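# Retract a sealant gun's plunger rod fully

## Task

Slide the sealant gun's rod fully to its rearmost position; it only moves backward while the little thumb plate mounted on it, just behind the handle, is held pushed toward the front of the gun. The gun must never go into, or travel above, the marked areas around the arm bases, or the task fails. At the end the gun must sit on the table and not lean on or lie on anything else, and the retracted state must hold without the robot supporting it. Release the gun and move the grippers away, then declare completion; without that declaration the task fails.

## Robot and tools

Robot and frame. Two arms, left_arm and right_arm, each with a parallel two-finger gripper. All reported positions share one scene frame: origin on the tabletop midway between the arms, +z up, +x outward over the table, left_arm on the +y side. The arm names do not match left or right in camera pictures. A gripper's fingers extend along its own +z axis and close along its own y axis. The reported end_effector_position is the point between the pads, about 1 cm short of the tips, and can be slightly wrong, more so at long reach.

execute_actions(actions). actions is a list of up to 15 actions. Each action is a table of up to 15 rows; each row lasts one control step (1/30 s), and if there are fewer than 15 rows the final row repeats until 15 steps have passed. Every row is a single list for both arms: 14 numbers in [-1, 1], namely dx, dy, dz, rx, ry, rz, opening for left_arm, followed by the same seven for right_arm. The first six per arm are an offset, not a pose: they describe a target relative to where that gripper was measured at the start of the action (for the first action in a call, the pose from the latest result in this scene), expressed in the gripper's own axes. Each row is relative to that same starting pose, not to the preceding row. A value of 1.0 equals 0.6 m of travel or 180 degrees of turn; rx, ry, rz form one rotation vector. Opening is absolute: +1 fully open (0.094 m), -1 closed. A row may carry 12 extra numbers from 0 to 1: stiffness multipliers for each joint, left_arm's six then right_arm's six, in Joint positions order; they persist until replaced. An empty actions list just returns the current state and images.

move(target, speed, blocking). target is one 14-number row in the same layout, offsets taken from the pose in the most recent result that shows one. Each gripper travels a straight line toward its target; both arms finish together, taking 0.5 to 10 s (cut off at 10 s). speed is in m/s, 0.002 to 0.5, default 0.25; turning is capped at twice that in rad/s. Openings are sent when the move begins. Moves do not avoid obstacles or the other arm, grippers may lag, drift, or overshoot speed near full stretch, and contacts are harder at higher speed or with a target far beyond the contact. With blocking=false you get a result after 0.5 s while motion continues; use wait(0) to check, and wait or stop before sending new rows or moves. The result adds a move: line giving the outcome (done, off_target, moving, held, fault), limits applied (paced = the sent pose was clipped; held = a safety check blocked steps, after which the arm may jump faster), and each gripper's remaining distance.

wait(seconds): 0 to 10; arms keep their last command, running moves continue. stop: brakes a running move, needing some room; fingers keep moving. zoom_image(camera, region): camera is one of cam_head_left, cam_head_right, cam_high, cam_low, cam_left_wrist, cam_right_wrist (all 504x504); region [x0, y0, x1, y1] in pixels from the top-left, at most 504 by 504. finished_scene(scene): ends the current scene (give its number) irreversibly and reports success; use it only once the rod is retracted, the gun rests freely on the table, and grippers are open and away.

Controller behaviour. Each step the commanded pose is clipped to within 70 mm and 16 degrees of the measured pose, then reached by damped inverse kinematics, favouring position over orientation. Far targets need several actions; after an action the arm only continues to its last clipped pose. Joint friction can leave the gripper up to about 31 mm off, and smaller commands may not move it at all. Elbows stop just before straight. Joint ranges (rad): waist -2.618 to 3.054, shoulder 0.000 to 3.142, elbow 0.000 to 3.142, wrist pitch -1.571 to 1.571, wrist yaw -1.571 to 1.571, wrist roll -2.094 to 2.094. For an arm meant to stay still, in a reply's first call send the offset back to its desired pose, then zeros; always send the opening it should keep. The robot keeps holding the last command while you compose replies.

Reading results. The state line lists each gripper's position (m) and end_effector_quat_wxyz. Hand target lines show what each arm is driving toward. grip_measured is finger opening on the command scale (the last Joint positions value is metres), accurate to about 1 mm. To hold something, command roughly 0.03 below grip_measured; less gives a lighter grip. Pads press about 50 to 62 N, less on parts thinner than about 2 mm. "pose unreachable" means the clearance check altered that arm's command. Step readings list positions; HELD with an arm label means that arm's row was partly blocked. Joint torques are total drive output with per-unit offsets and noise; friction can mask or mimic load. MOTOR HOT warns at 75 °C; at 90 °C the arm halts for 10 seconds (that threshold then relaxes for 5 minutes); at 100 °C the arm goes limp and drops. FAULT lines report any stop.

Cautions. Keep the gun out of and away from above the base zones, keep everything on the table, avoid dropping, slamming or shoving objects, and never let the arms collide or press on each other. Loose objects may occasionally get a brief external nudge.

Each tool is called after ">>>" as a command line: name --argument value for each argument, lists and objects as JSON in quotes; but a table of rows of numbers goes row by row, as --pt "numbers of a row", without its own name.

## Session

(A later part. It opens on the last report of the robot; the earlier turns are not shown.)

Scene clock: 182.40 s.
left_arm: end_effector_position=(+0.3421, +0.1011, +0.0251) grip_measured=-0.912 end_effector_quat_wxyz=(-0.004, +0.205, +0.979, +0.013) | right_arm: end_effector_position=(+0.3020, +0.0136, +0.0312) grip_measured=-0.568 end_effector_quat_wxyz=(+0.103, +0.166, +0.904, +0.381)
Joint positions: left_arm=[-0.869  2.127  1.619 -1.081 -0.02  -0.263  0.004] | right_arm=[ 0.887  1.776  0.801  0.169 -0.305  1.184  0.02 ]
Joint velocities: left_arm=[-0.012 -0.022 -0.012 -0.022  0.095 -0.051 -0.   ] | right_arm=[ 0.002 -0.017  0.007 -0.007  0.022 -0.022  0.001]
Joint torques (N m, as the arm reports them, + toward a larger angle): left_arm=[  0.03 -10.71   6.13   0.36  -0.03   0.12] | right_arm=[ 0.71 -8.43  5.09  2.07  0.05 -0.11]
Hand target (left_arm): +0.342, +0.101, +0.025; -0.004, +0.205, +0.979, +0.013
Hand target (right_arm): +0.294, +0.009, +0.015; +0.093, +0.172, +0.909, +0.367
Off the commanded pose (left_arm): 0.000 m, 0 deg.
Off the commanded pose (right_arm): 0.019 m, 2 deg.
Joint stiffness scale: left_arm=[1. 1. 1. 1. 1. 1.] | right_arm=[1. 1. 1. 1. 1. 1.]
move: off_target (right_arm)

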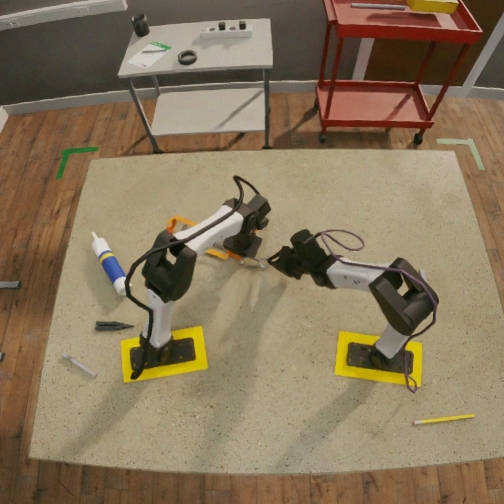

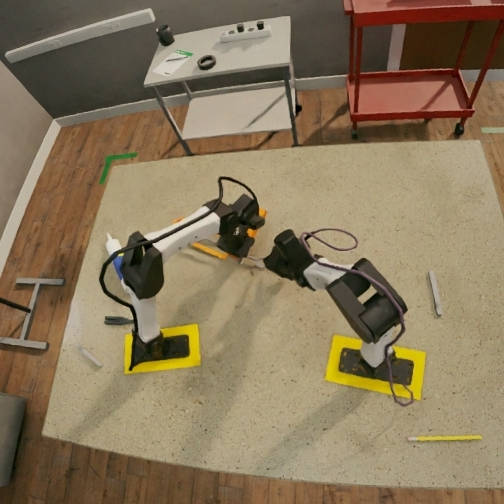

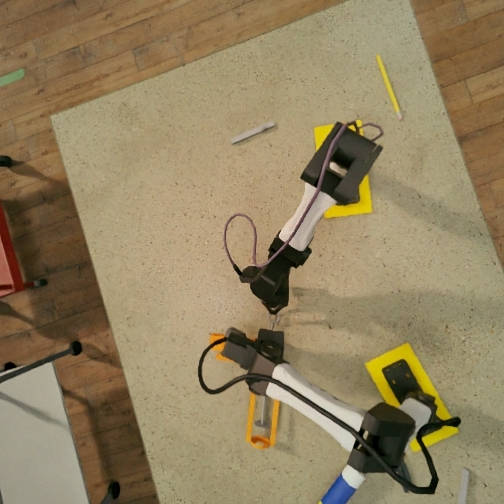

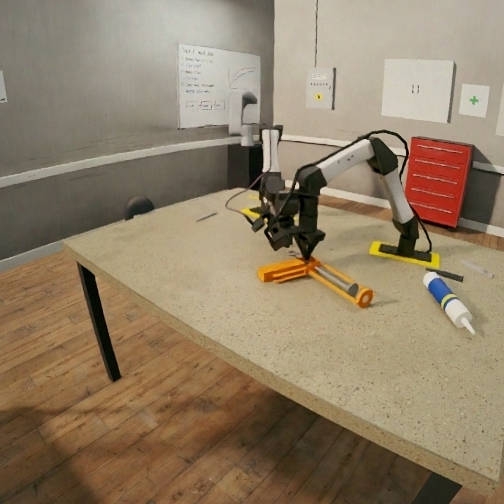

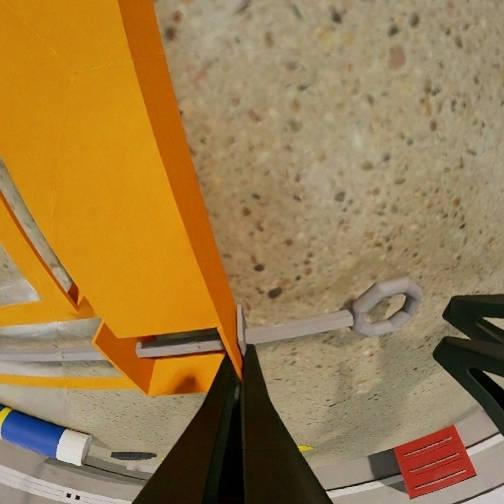

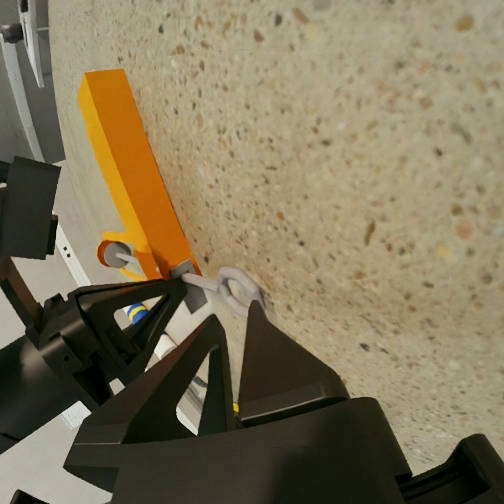

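>>> move --target '[0,0,0,0,0,0,-0.93, 0.013,-0.042,0.040,0,0,0,-0.57]' --speed 0.08

>>> zoom_image --camera "cam_head_left" --region '[220, 210, 320, 300]'

>>> zoom_image --camera "cam_left_wrist" --region '[230, 230, 504, 430]'

>>> zoom_image --camera "cam_right_wrist" --region '[130, 220, 330, 400]'

Scene clock: 192.67 s.
left_arm: end_effector_position=(+0.3421, +0.1011, +0.0251) grip_measured=-0.912 end_effector_quat_wxyz=(-0.004, +0.205, +0.979, +0.013) | right_arm: end_effector_position=(+0.3068, +0.0208, +0.0145) grip_measured=-0.569 end_effector_quat_wxyz=(+0.115, +0.159, +0.897, +0.397)
Joint positions: left_arm=[-0.869  2.127  1.619 -1.081 -0.02  -0.263  0.004] | right_arm=[ 0.894  1.856  0.774  0.319 -0.303  1.185  0.02 ]
Joint velocities: left_arm=[-0.007  0.007 -0.007  0.022 -0.051  0.022 -0.001] | right_arm=[-0.002 -0.002 -0.007 -0.007  0.037  0.066 -0.001]
Joint torques (N m, as the arm reports them, + toward a larger angle): left_arm=[  0.02 -10.71   6.15   0.36  -0.03   0.12] | right_arm=[ 0.77 -8.6   4.51  2.14  0.03 -0.1 ]
Hand target (left_arm): +0.342, +0.101, +0.025; -0.004, +0.205, +0.979, +0.013
Hand target (right_arm): +0.297, +0.015, -0.003; +0.104, +0.166, +0.904, +0.381
Off the commanded pose (left_arm): 0.000 m, 0 deg.
Off the commanded pose (right_arm): 0.022 m, 2 deg.
Joint stiffness scale: left_arm=[1. 1. 1. 1. 1. 1.] | right_arm=[1. 1. 1. 1. 1. 1.]
move: off_target (right_arm)

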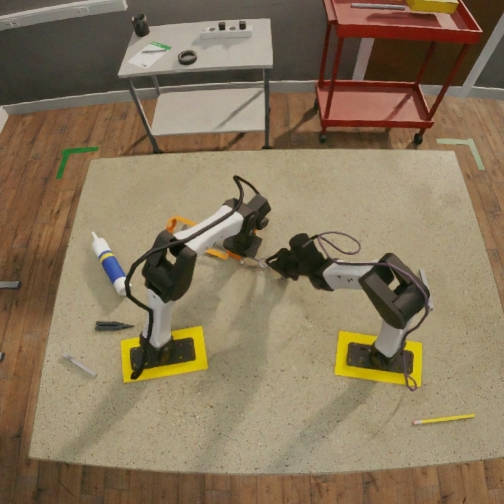

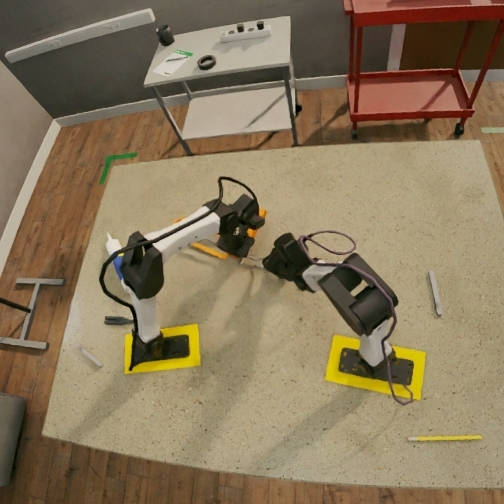

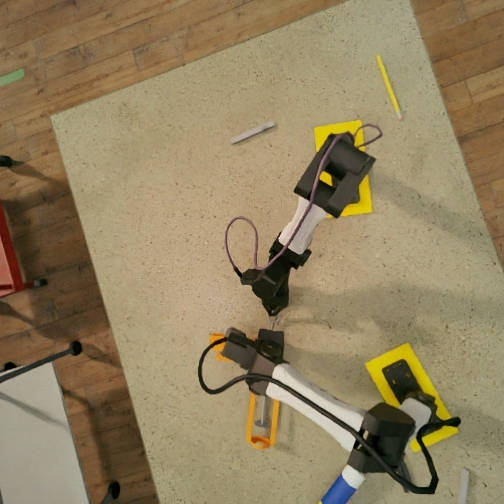

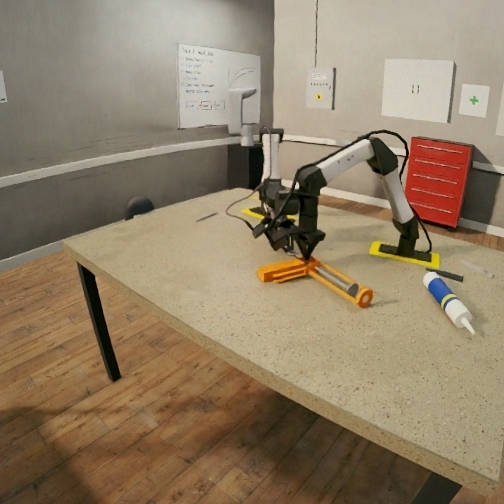

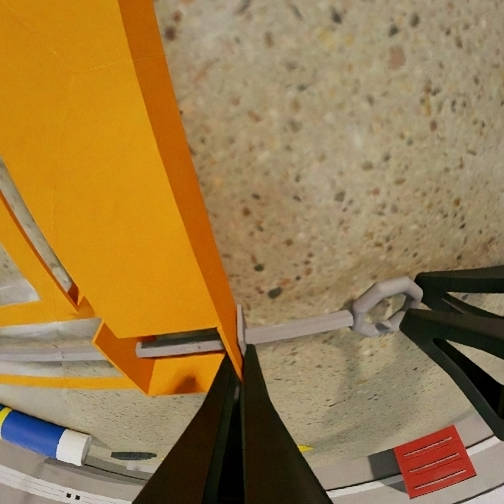

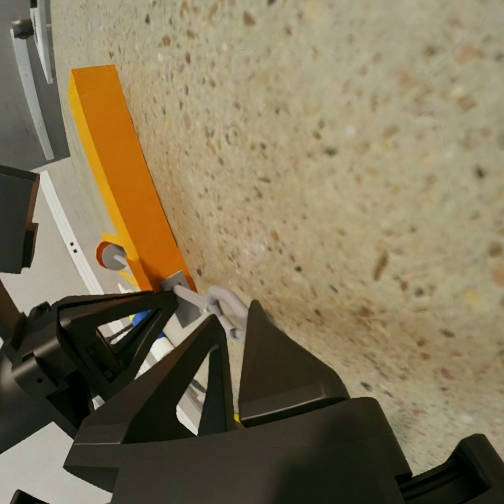

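Region (220, 210, 320, 300) of cam_head_left's 504x504 image, scaled by 5.040, with more detail than that image has; it fills the top 454 rows of this view, and the rest is white.

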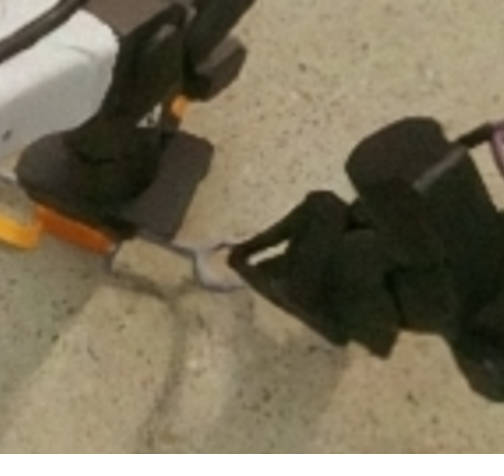

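Region (230, 230, 504, 430) of cam_left_wrist's 504x504 image, scaled by 1.839, with more detail than that image has; it fills the top 368 rows of this view, and the rest is white.

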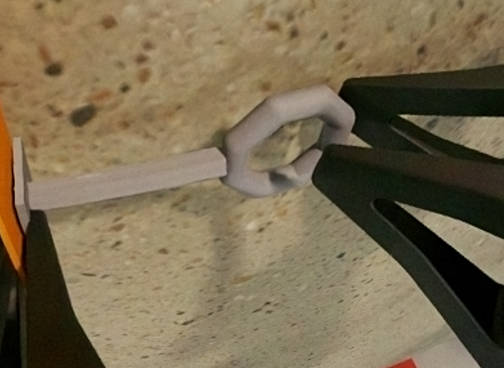

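Region (130, 220, 330, 400) of cam_right_wrist's 504x504 image, scaled by 2.520, with more detail than that image has; it fills the top 454 rows of this view, and the rest is white.

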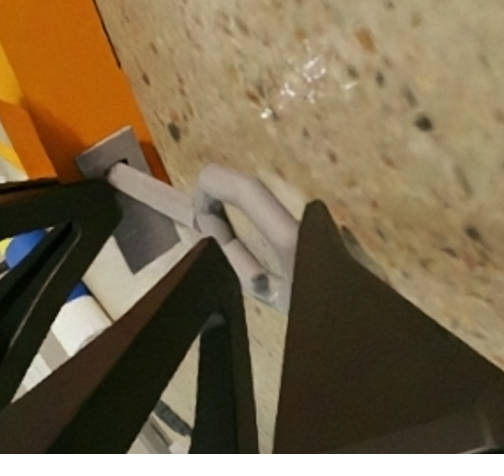

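>>> move --target '[0,0,0,0,0,0,-0.93, 0.015,-0.044,0.021,0,0,0,-0.57]' --speed 0.06

>>> zoom_image --camera "cam_left_wrist" --region '[230, 230, 504, 430]'

>>> zoom_image --camera "cam_right_wrist" --region '[130, 220, 330, 400]'

Scene clock: 203.87 s.
left_arm: end_effector_position=(+0.3421, +0.1011, +0.0251) grip_measured=-0.912 end_effector_quat_wxyz=(-0.004, +0.205, +0.979, +0.013) | right_arm: end_effector_position=(+0.3111, +0.0245, +0.0107) grip_measured=-0.569 end_effector_quat_wxyz=(+0.134, +0.151, +0.885, +0.419)
Joint positions: left_arm=[-0.869  2.127  1.619 -1.081 -0.02  -0.263  0.004] | right_arm=[ 0.894  1.895  0.738  0.46  -0.304  1.185  0.02 ]
Joint velocities: left_arm=[-0.012 -0.022  0.007 -0.022 -0.022  0.007 -0.   ] | right_arm=[ 0.002  0.017  0.002 -0.037 -0.037  0.022 -0.001]
Joint torques (N m, as the arm reports them, + toward a larger angle): left_arm=[  0.02 -10.71   6.14   0.36  -0.03   0.12] | right_arm=[ 0.56 -8.19  3.57  2.11  0.01 -0.17]
Hand target (left_arm): +0.342, +0.101, +0.025; -0.004, +0.205, +0.979, +0.013
Hand target (right_arm): +0.298, +0.015, -0.013; +0.116, +0.159, +0.897, +0.396
Off the commanded pose (left_arm): 0.000 m, 0 deg.
Off the commanded pose (right_arm): 0.030 m, 4 deg.
Joint stiffness scale: left_arm=[1. 1. 1. 1. 1. 1.] | right_arm=[1. 1. 1. 1. 1. 1.]
move: off_target (right_arm)

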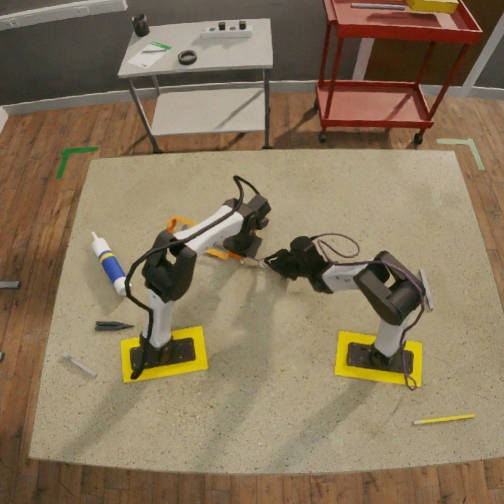

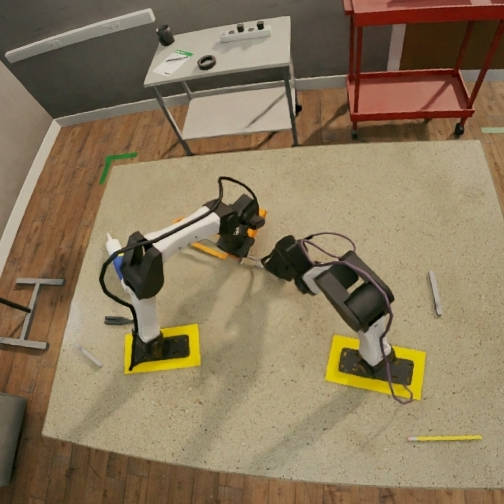

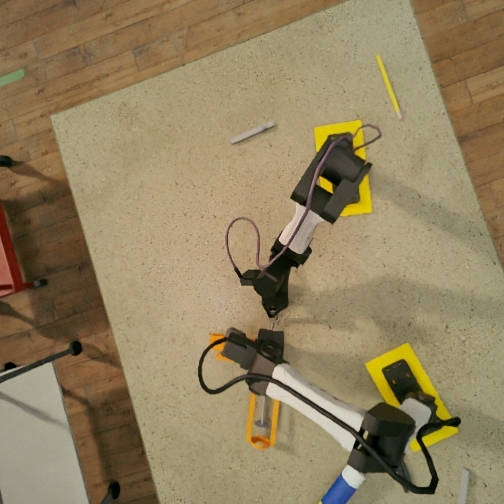

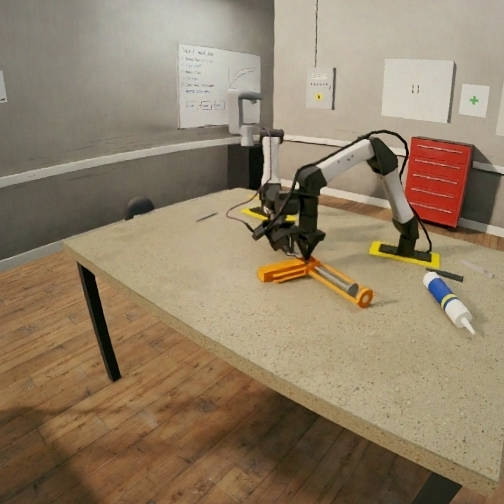

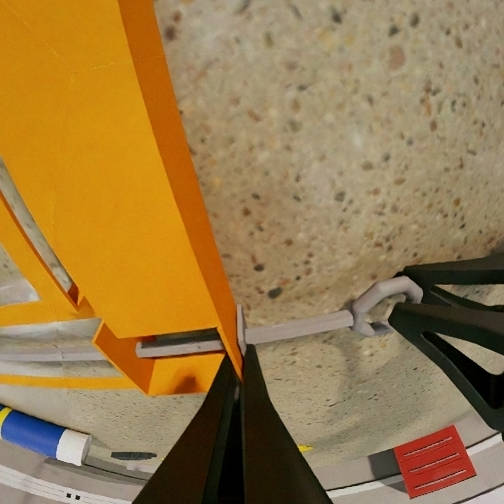

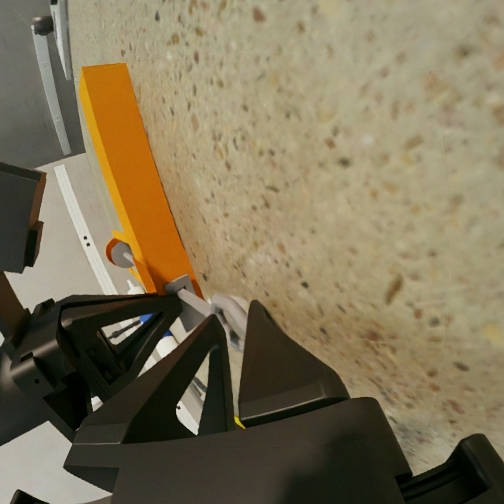

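Region (230, 230, 504, 430) of cam_left_wrist's 504x504 image, scaled by 1.839, with more detail than that image has; it fills the top 368 rows of this view, and the rest is white.

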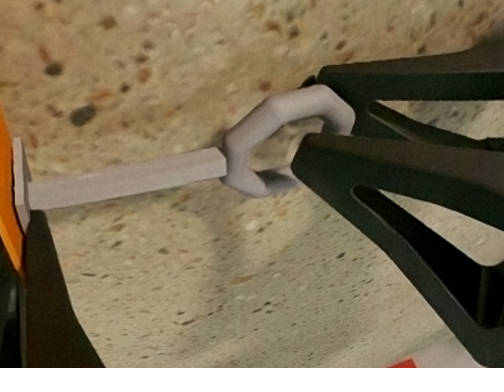

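Region (130, 220, 330, 400) of cam_right_wrist's 504x504 image, scaled by 2.520, with more detail than that image has; it fills the top 454 rows of this view, and the rest is white.

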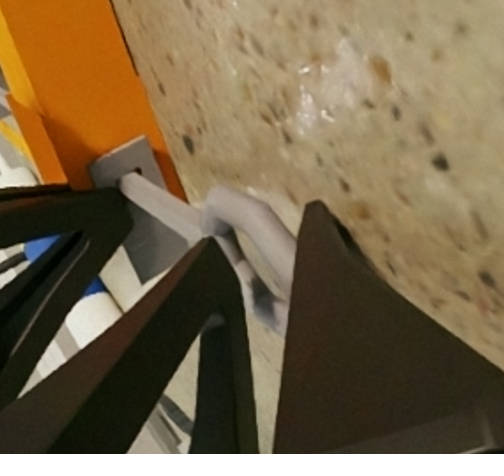

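>>> move --target '[0,0,0,0,0,0,-0.93, 0.0,-0.005,0.0,0.06,0,0,-0.57]' --speed 0.1

>>> zoom_image --camera "cam_left_wrist" --region '[230, 230, 504, 430]'

>>> zoom_image --camera "cam_right_wrist" --region '[130, 220, 330, 400]'

Scene clock: 211.67 s.
left_arm: end_effector_position=(+0.3421, +0.1011, +0.0251) grip_measured=-0.912 end_effector_quat_wxyz=(-0.004, +0.205, +0.979, +0.013) | right_arm: end_effector_position=(+0.3137, +0.0256, +0.0101) grip_measured=-0.569 end_effector_quat_wxyz=(+0.123, +0.164, +0.913, +0.354)
Joint positions: left_arm=[-0.869  2.127  1.619 -1.081 -0.02  -0.263  0.004] | right_arm=[ 0.921  1.882  0.866  0.185 -0.224  1.174  0.02 ]
Joint velocities: left_arm=[ 0.002 -0.017 -0.012 -0.022 -0.022 -0.022 -0.002] | right_arm=[ 0.002  0.017 -0.007 -0.007  0.037  0.037  0.002]
Joint torques (N m, as the arm reports them, + toward a larger angle): left_arm=[  0.04 -10.7    6.14   0.36  -0.04   0.12] | right_arm=[  0.62 -12.51   8.06   1.35   0.16  -0.28]
Hand target (left_arm): +0.342, +0.101, +0.025; -0.004, +0.205, +0.979, +0.013
Hand target (right_arm): +0.310, +0.022, +0.009; +0.120, +0.164, +0.920, +0.335
Off the commanded pose (left_arm): 0.000 m, 0 deg.
Off the commanded pose (right_arm): 0.005 m, 2 deg.
Joint stiffness scale: left_arm=[1. 1. 1. 1. 1. 1.] | right_arm=[1. 1. 1. 1. 1. 1.]
move: done

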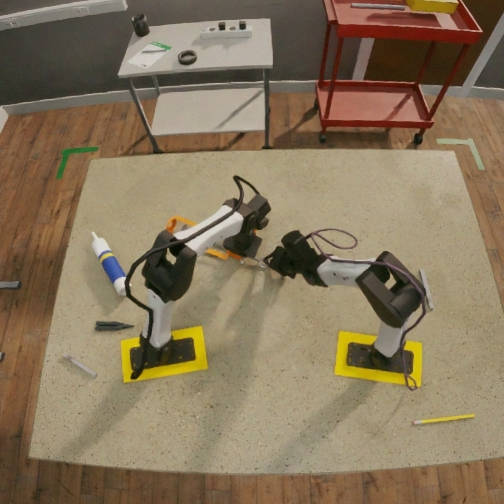

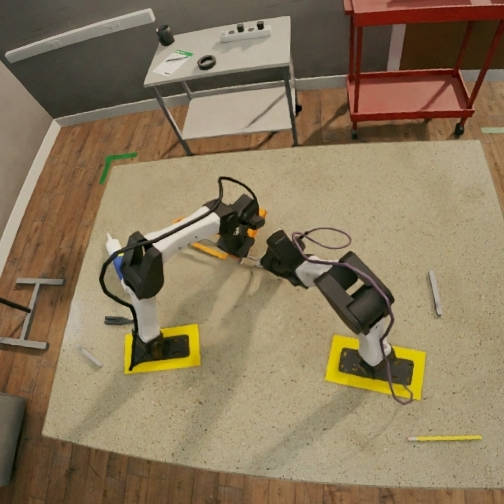

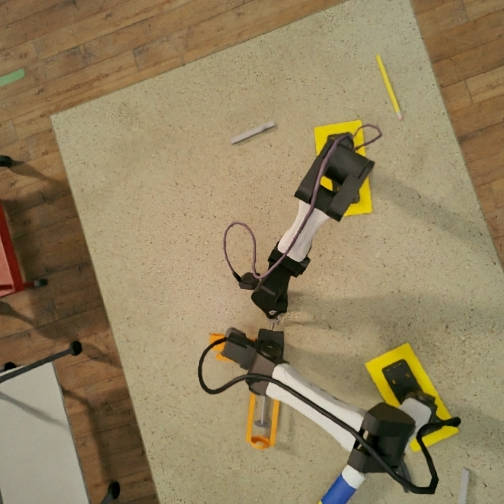

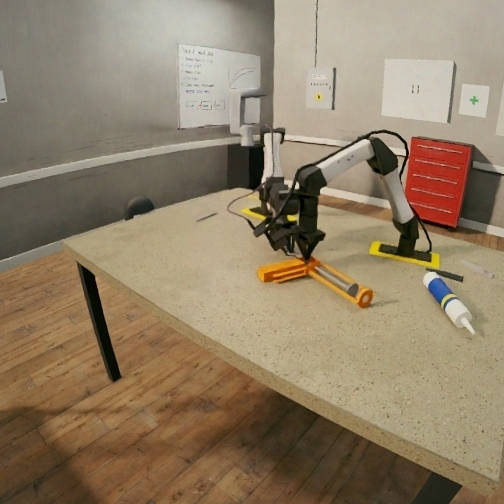

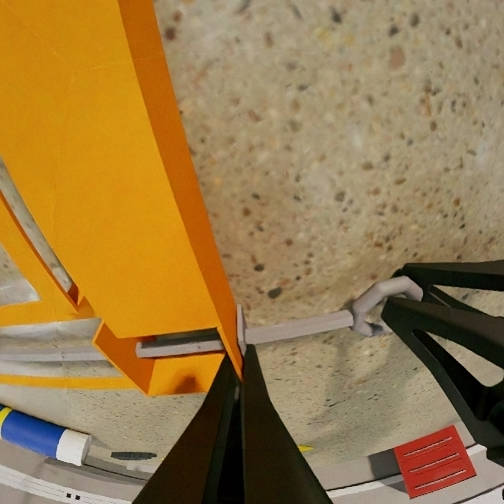

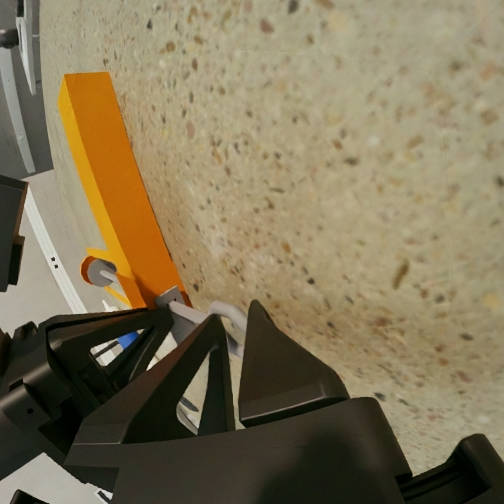

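Region (230, 230, 504, 430) of cam_left_wrist's 504x504 image, scaled by 1.839, with more detail than that image has; it fills the top 368 rows of this view, and the rest is white.

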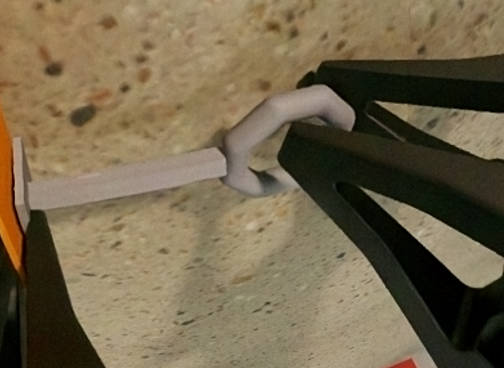

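Region (130, 220, 330, 400) of cam_right_wrist's 504x504 image, scaled by 2.520, with more detail than that image has; it fills the top 454 rows of this view, and the rest is white.

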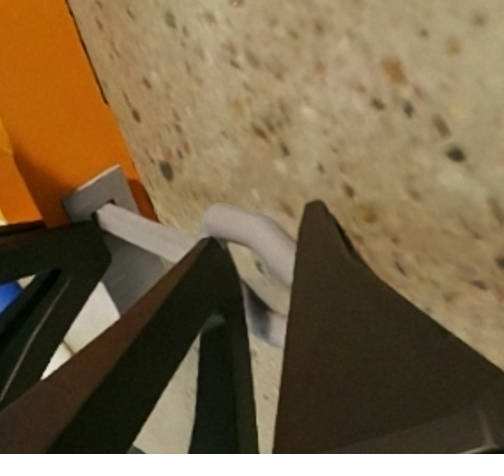

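>>> move --target '[0,0,0,0,0,0,-0.93, 0.005,-0.02,0.0,0.01,0,0,-0.75]' --speed 0.05

>>> move --target '[0,0,0,0,0,0,-0.93, 0,0,0,0,0,0,-0.92]' --speed 0.05

>>> zoom_image --camera "cam_left_wrist" --region '[230, 230, 504, 430]'

Scene clock: 218.17 s.
left_arm: end_effector_position=(+0.3428, +0.1019, +0.0251) grip_measured=-0.912 end_effector_quat_wxyz=(-0.003, +0.205, +0.979, +0.015) | right_arm: end_effector_position=(+0.3135, +0.0261, +0.0109) grip_measured=-0.743 end_effector_quat_wxyz=(+0.125, +0.158, +0.913, +0.354)
Joint positions: left_arm=[-0.869  2.127  1.619 -1.081 -0.025 -0.263  0.004] | right_arm=[ 0.921  1.88   0.868  0.184 -0.227  1.163  0.012]
Joint velocities: left_arm=[-0.002 -0.017  0.012 -0.066 -0.007  0.007  0.001] | right_arm=[-0.012  0.017 -0.002  0.007 -0.007  0.037  0.   ]
Joint torques (N m, as the arm reports them, + toward a larger angle): left_arm=[  0.02 -10.7    6.13   0.36   0.02   0.11] | right_arm=[  0.06 -11.58   5.28   1.86   0.11  -0.15]
Hand target (left_arm): +0.342, +0.101, +0.025; -0.004, +0.205, +0.979, +0.013
Hand target (right_arm): +0.309, +0.018, +0.002; +0.121, +0.165, +0.918, +0.339
Off the commanded pose (left_arm): 0.001 m, 0 deg.
Off the commanded pose (right_arm): 0.013 m, 2 deg.
Joint stiffness scale: left_arm=[1. 1. 1. 1. 1. 1.] | right_arm=[1. 1. 1. 1. 1. 1.]
move: off_target (right_arm)

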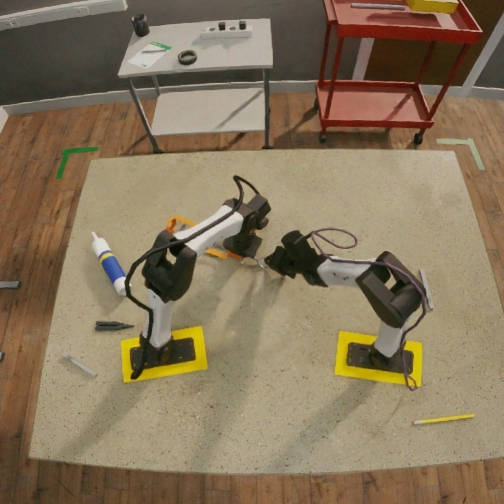

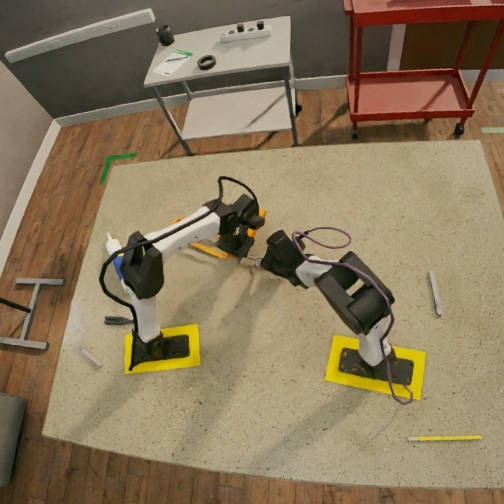

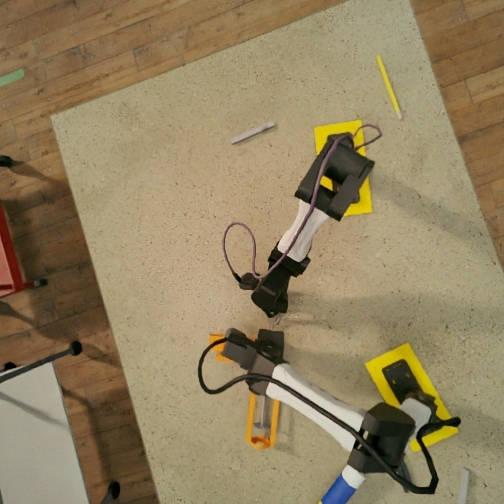

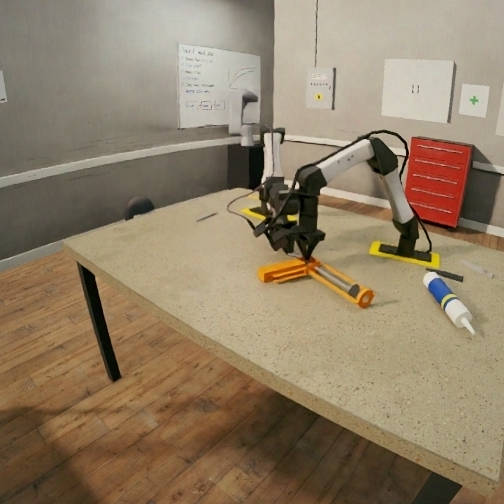

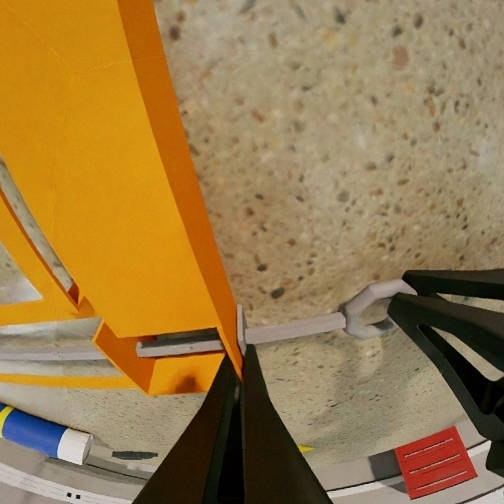

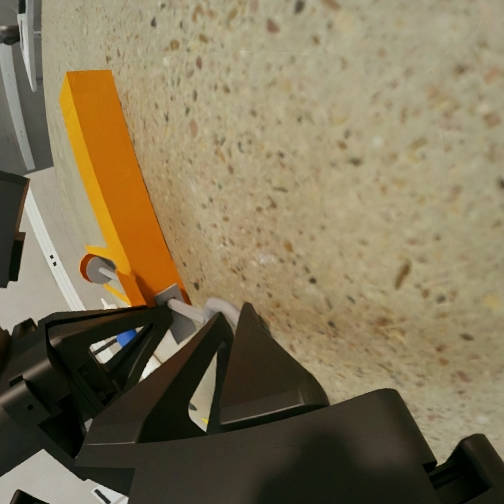

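Scene clock: 218.67 s.
left_arm: end_effector_position=(+0.3434, +0.1028, +0.0251) grip_measured=-0.912 end_effector_quat_wxyz=(-0.001, +0.206, +0.978, +0.019) | right_arm: end_effector_position=(+0.3145, +0.0277, +0.0149) grip_measured=-0.918 end_effector_quat_wxyz=(+0.128, +0.153, +0.912, +0.360)
Joint positions: left_arm=[-0.869  2.127  1.619 -1.081 -0.032 -0.261  0.004] | right_arm=[ 0.921  1.874  0.868  0.191 -0.232  1.155  0.004]
Joint velocities: left_arm=[-0.017  0.012 -0.012 -0.037  0.007 -0.022  0.   ] | right_arm=[-0.002 -0.002 -0.007  0.066  0.022 -0.022 -0.   ]
Joint torques (N m, as the arm reports them, + toward a larger angle): left_arm=[  0.02 -10.83   6.18   0.33   0.04   0.1 ] | right_arm=[  0.06 -10.95   7.03   1.91   0.03  -0.13]
Hand target (left_arm): +0.343, +0.102, +0.025; -0.003, +0.205, +0.979, +0.016
Hand target (right_arm): +0.313, +0.026, +0.011; +0.125, +0.158, +0.913, +0.354
Off the commanded pose (left_arm): 0.001 m, 0 deg.
Off the commanded pose (right_arm): 0.004 m, 1 deg.
Joint stiffness scale: left_arm=[1. 1. 1. 1. 1. 1.] | right_arm=[1. 1. 1. 1. 1. 1.]
move: done

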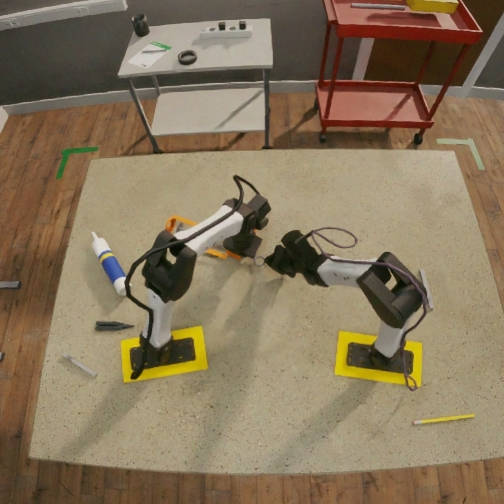

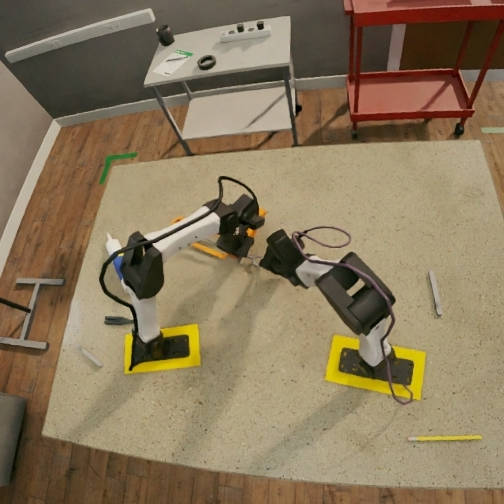

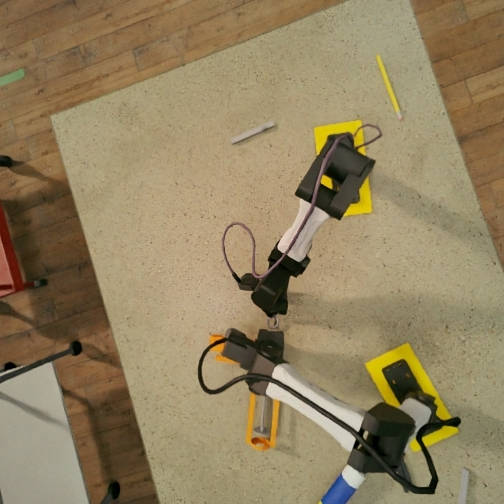

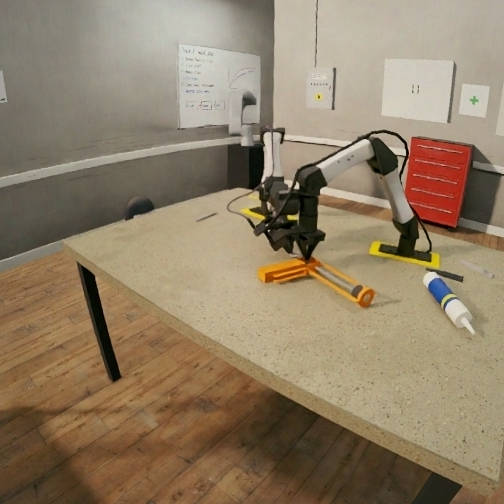

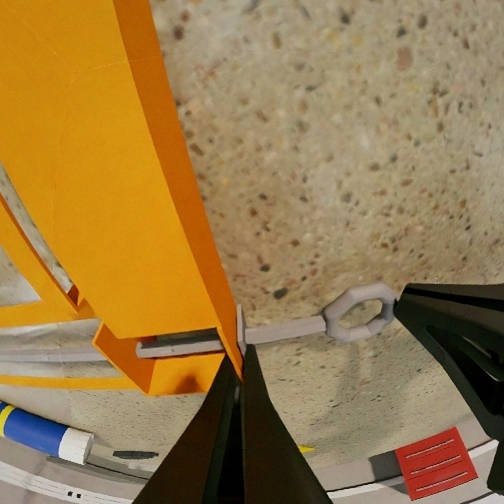

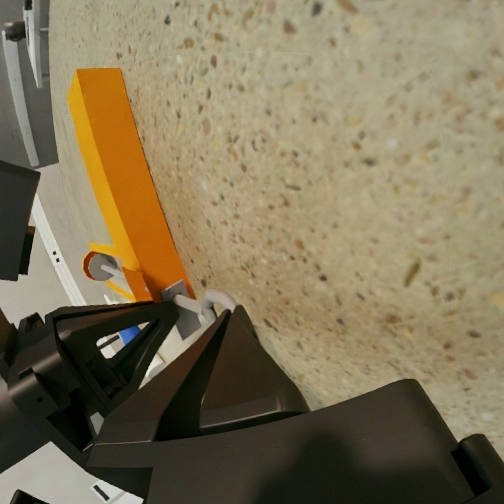

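Region (230, 230, 504, 430) of cam_left_wrist's 504x504 image, scaled by 1.839, with more detail than that image has; it fills the top 368 rows of this view, and the rest is white.

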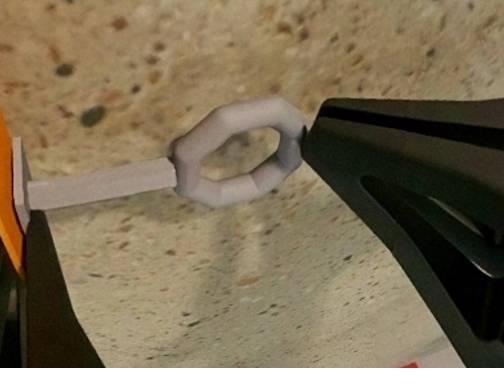

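>>> move --target '[0,0,0,0,0,0,-0.93, 0.02,0,-0.03,0.02,0,0,-0.92]' --speed 0.1

>>> move --target '[0,0,0,0,0,0,-0.93, 0,0,0,0,0,0,-0.5]' --speed 0.1

>>> zoom_image --camera "cam_high" --region '[230, 270, 320, 360]'

>>> zoom_image --camera "cam_left_wrist" --region '[230, 230, 504, 430]'

Scene clock: 236.60 s.
left_arm: end_effector_position=(+0.3435, +0.1030, +0.0251) grip_measured=-0.912 end_effector_quat_wxyz=(-0.001, +0.206, +0.978, +0.019) | right_arm: end_effector_position=(+0.3024, +0.0237, +0.0268) grip_measured=-0.918 end_effector_quat_wxyz=(+0.129, +0.152, +0.919, +0.340)
Joint positions: left_arm=[-0.869  2.127  1.619 -1.081 -0.033 -0.261  0.004] | right_arm=[ 0.948  1.804  0.868  0.09  -0.192  1.159  0.004]
Joint velocities: left_arm=[-0.007 -0.007 -0.012  0.022  0.022 -0.037 -0.001] | right_arm=[-0.002 -0.017 -0.002 -0.066 -0.037 -0.037 -0.001]
Joint torques (N m, as the arm reports them, + toward a larger angle): left_arm=[  0.03 -10.69   6.13   0.36  -0.03   0.12] | right_arm=[  0.67 -12.33   6.97   1.63   0.09  -0.09]
Hand target (left_arm): +0.343, +0.103, +0.025; -0.001, +0.206, +0.978, +0.019
Hand target (right_arm): +0.297, +0.021, +0.025; +0.124, +0.156, +0.922, +0.331
Off the commanded pose (left_arm): 0.000 m, 0 deg.
Off the commanded pose (right_arm): 0.006 m, 1 deg.
Joint stiffness scale: left_arm=[1. 1. 1. 1. 1. 1.] | right_arm=[1. 1. 1. 1. 1. 1.]
move: done

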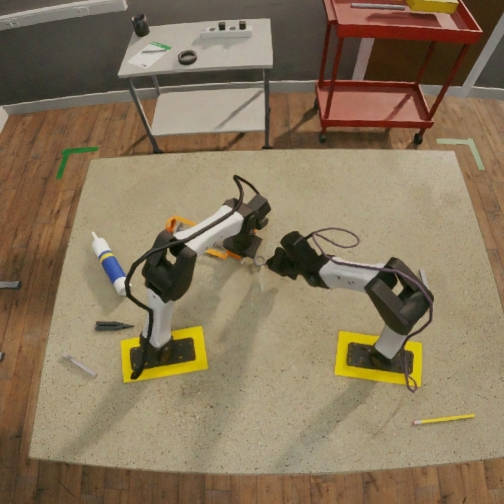

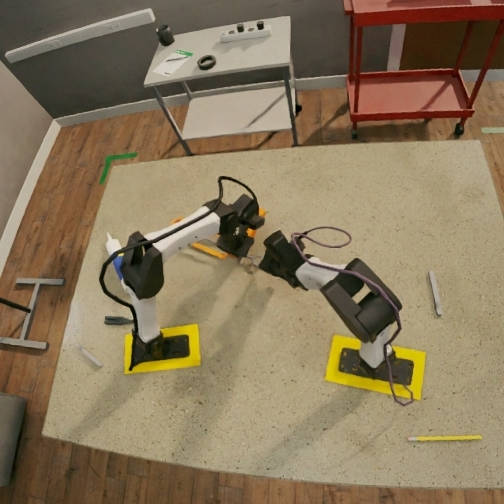

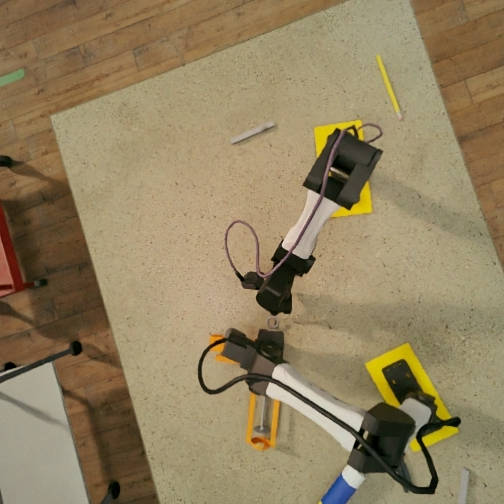

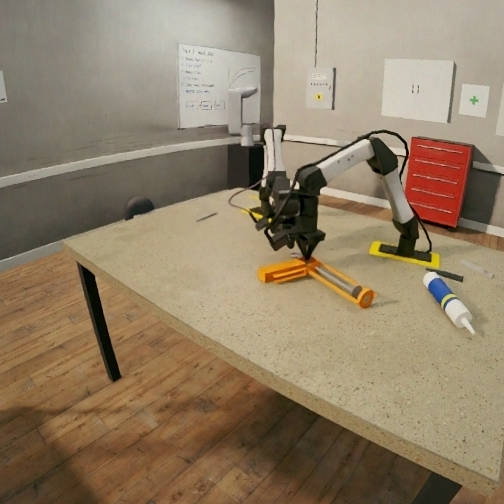

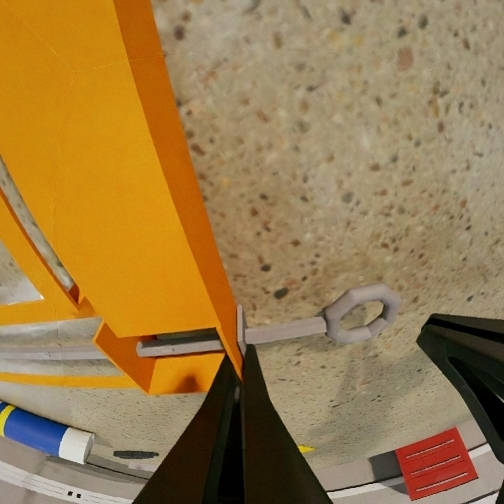

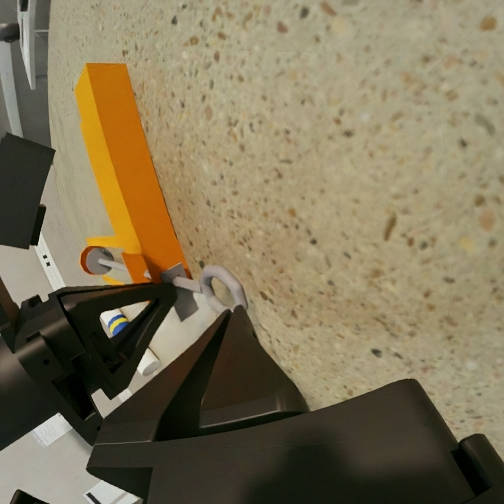

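Scene clock: 237.10 s.
left_arm: end_effector_position=(+0.3435, +0.1030, +0.0251) grip_measured=-0.912 end_effector_quat_wxyz=(-0.001, +0.206, +0.978, +0.019) | right_arm: end_effector_position=(+0.3024, +0.0237, +0.0268) grip_measured=-0.502 end_effector_quat_wxyz=(+0.129, +0.152, +0.919, +0.340)
Joint positions: left_arm=[-0.869  2.127  1.619 -1.081 -0.033 -0.261  0.004] | right_arm=[ 0.948  1.804  0.868  0.09  -0.192  1.159  0.023]
Joint velocities: left_arm=[-0.007  0.002  0.012 -0.037 -0.066  0.037  0.001] | right_arm=[-0.007  0.007  0.002 -0.007  0.022  0.007 -0.001]
Joint torques (N m, as the arm reports them, + toward a larger angle): left_arm=[  0.05 -10.7    6.14   0.36  -0.04   0.12] | right_arm=[  0.02 -11.07   7.26   1.93   0.    -0.2 ]
Hand target (left_arm): +0.344, +0.103, +0.025; -0.001, +0.206, +0.978, +0.019
Hand target (right_arm): +0.302, +0.024, +0.027; +0.129, +0.152, +0.919, +0.340
Off the commanded pose (left_arm): 0.000 m, 0 deg.
Off the commanded pose (right_arm): 0.000 m, 0 deg.
Joint stiffness scale: left_arm=[1. 1. 1. 1. 1. 1.] | right_arm=[1. 1. 1. 1. 1. 1.]
move: done

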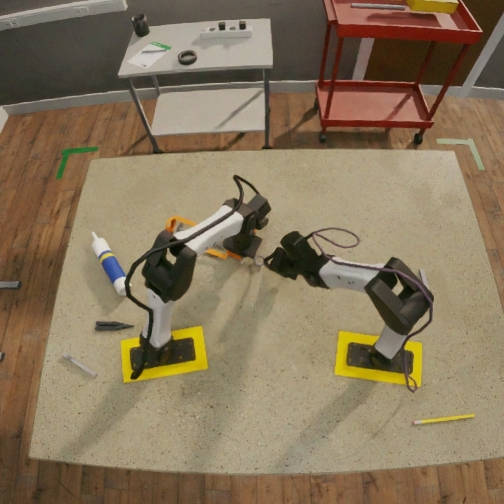

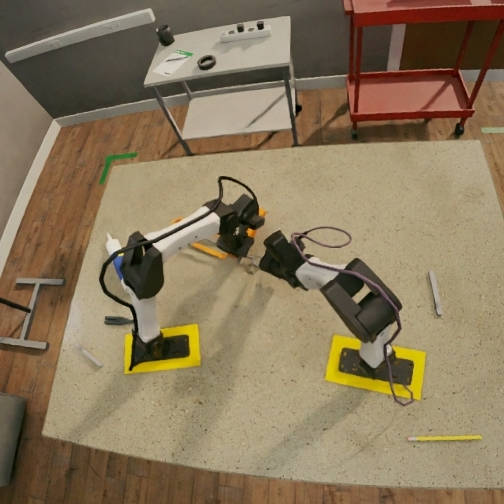

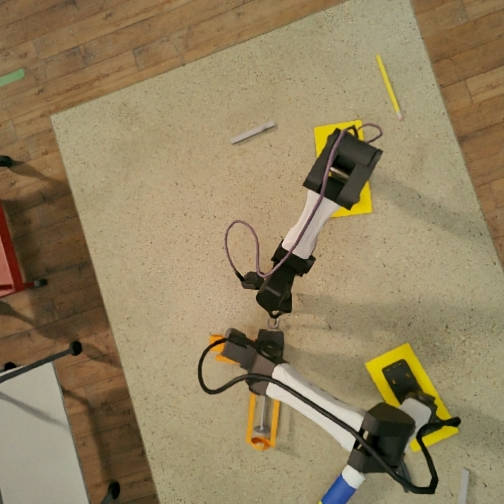

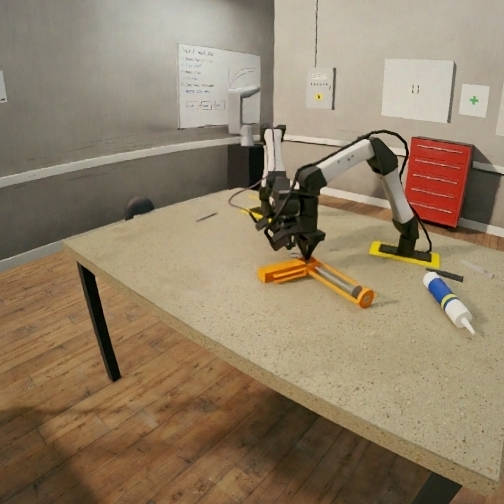

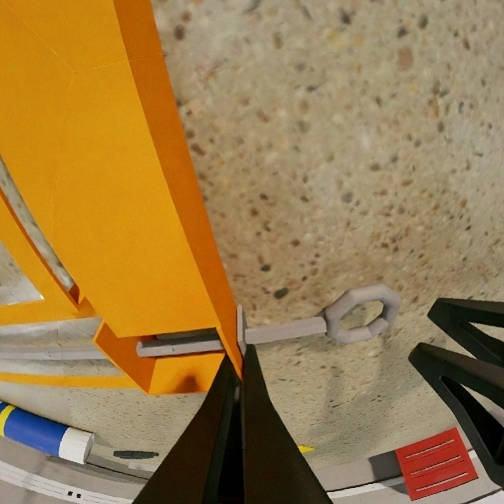

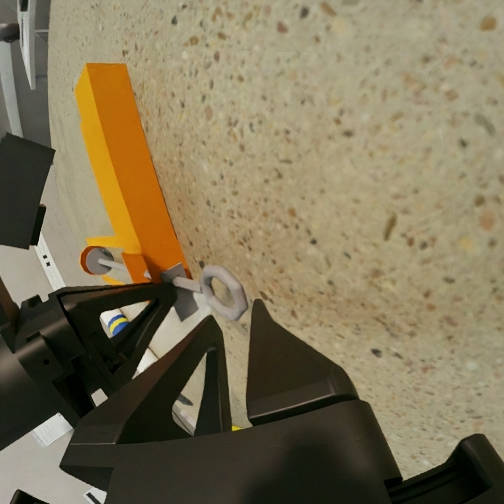

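Region (230, 270, 320, 360) of cam_high's 504x504 image, scaled by 5.600, with more detail than that image has.

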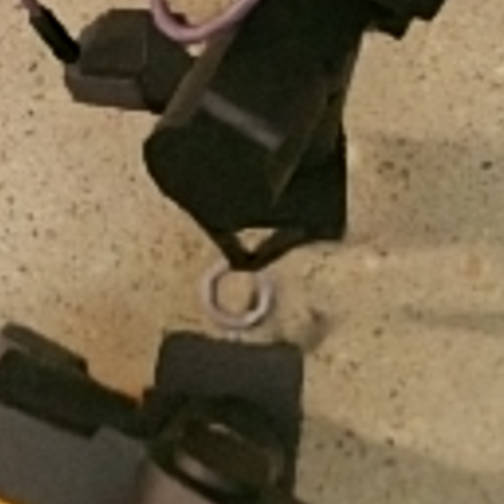

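Region (230, 230, 504, 430) of cam_left_wrist's 504x504 image, scaled by 1.839, with more detail than that image has; it fills the top 368 rows of this view, and the rest is white.

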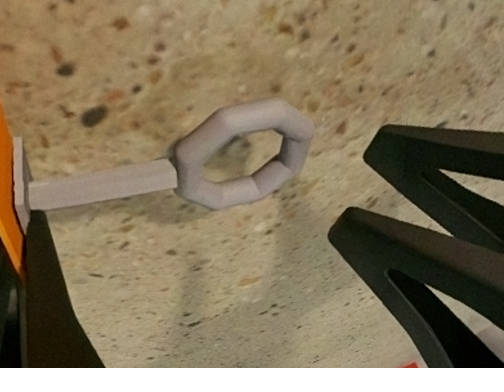

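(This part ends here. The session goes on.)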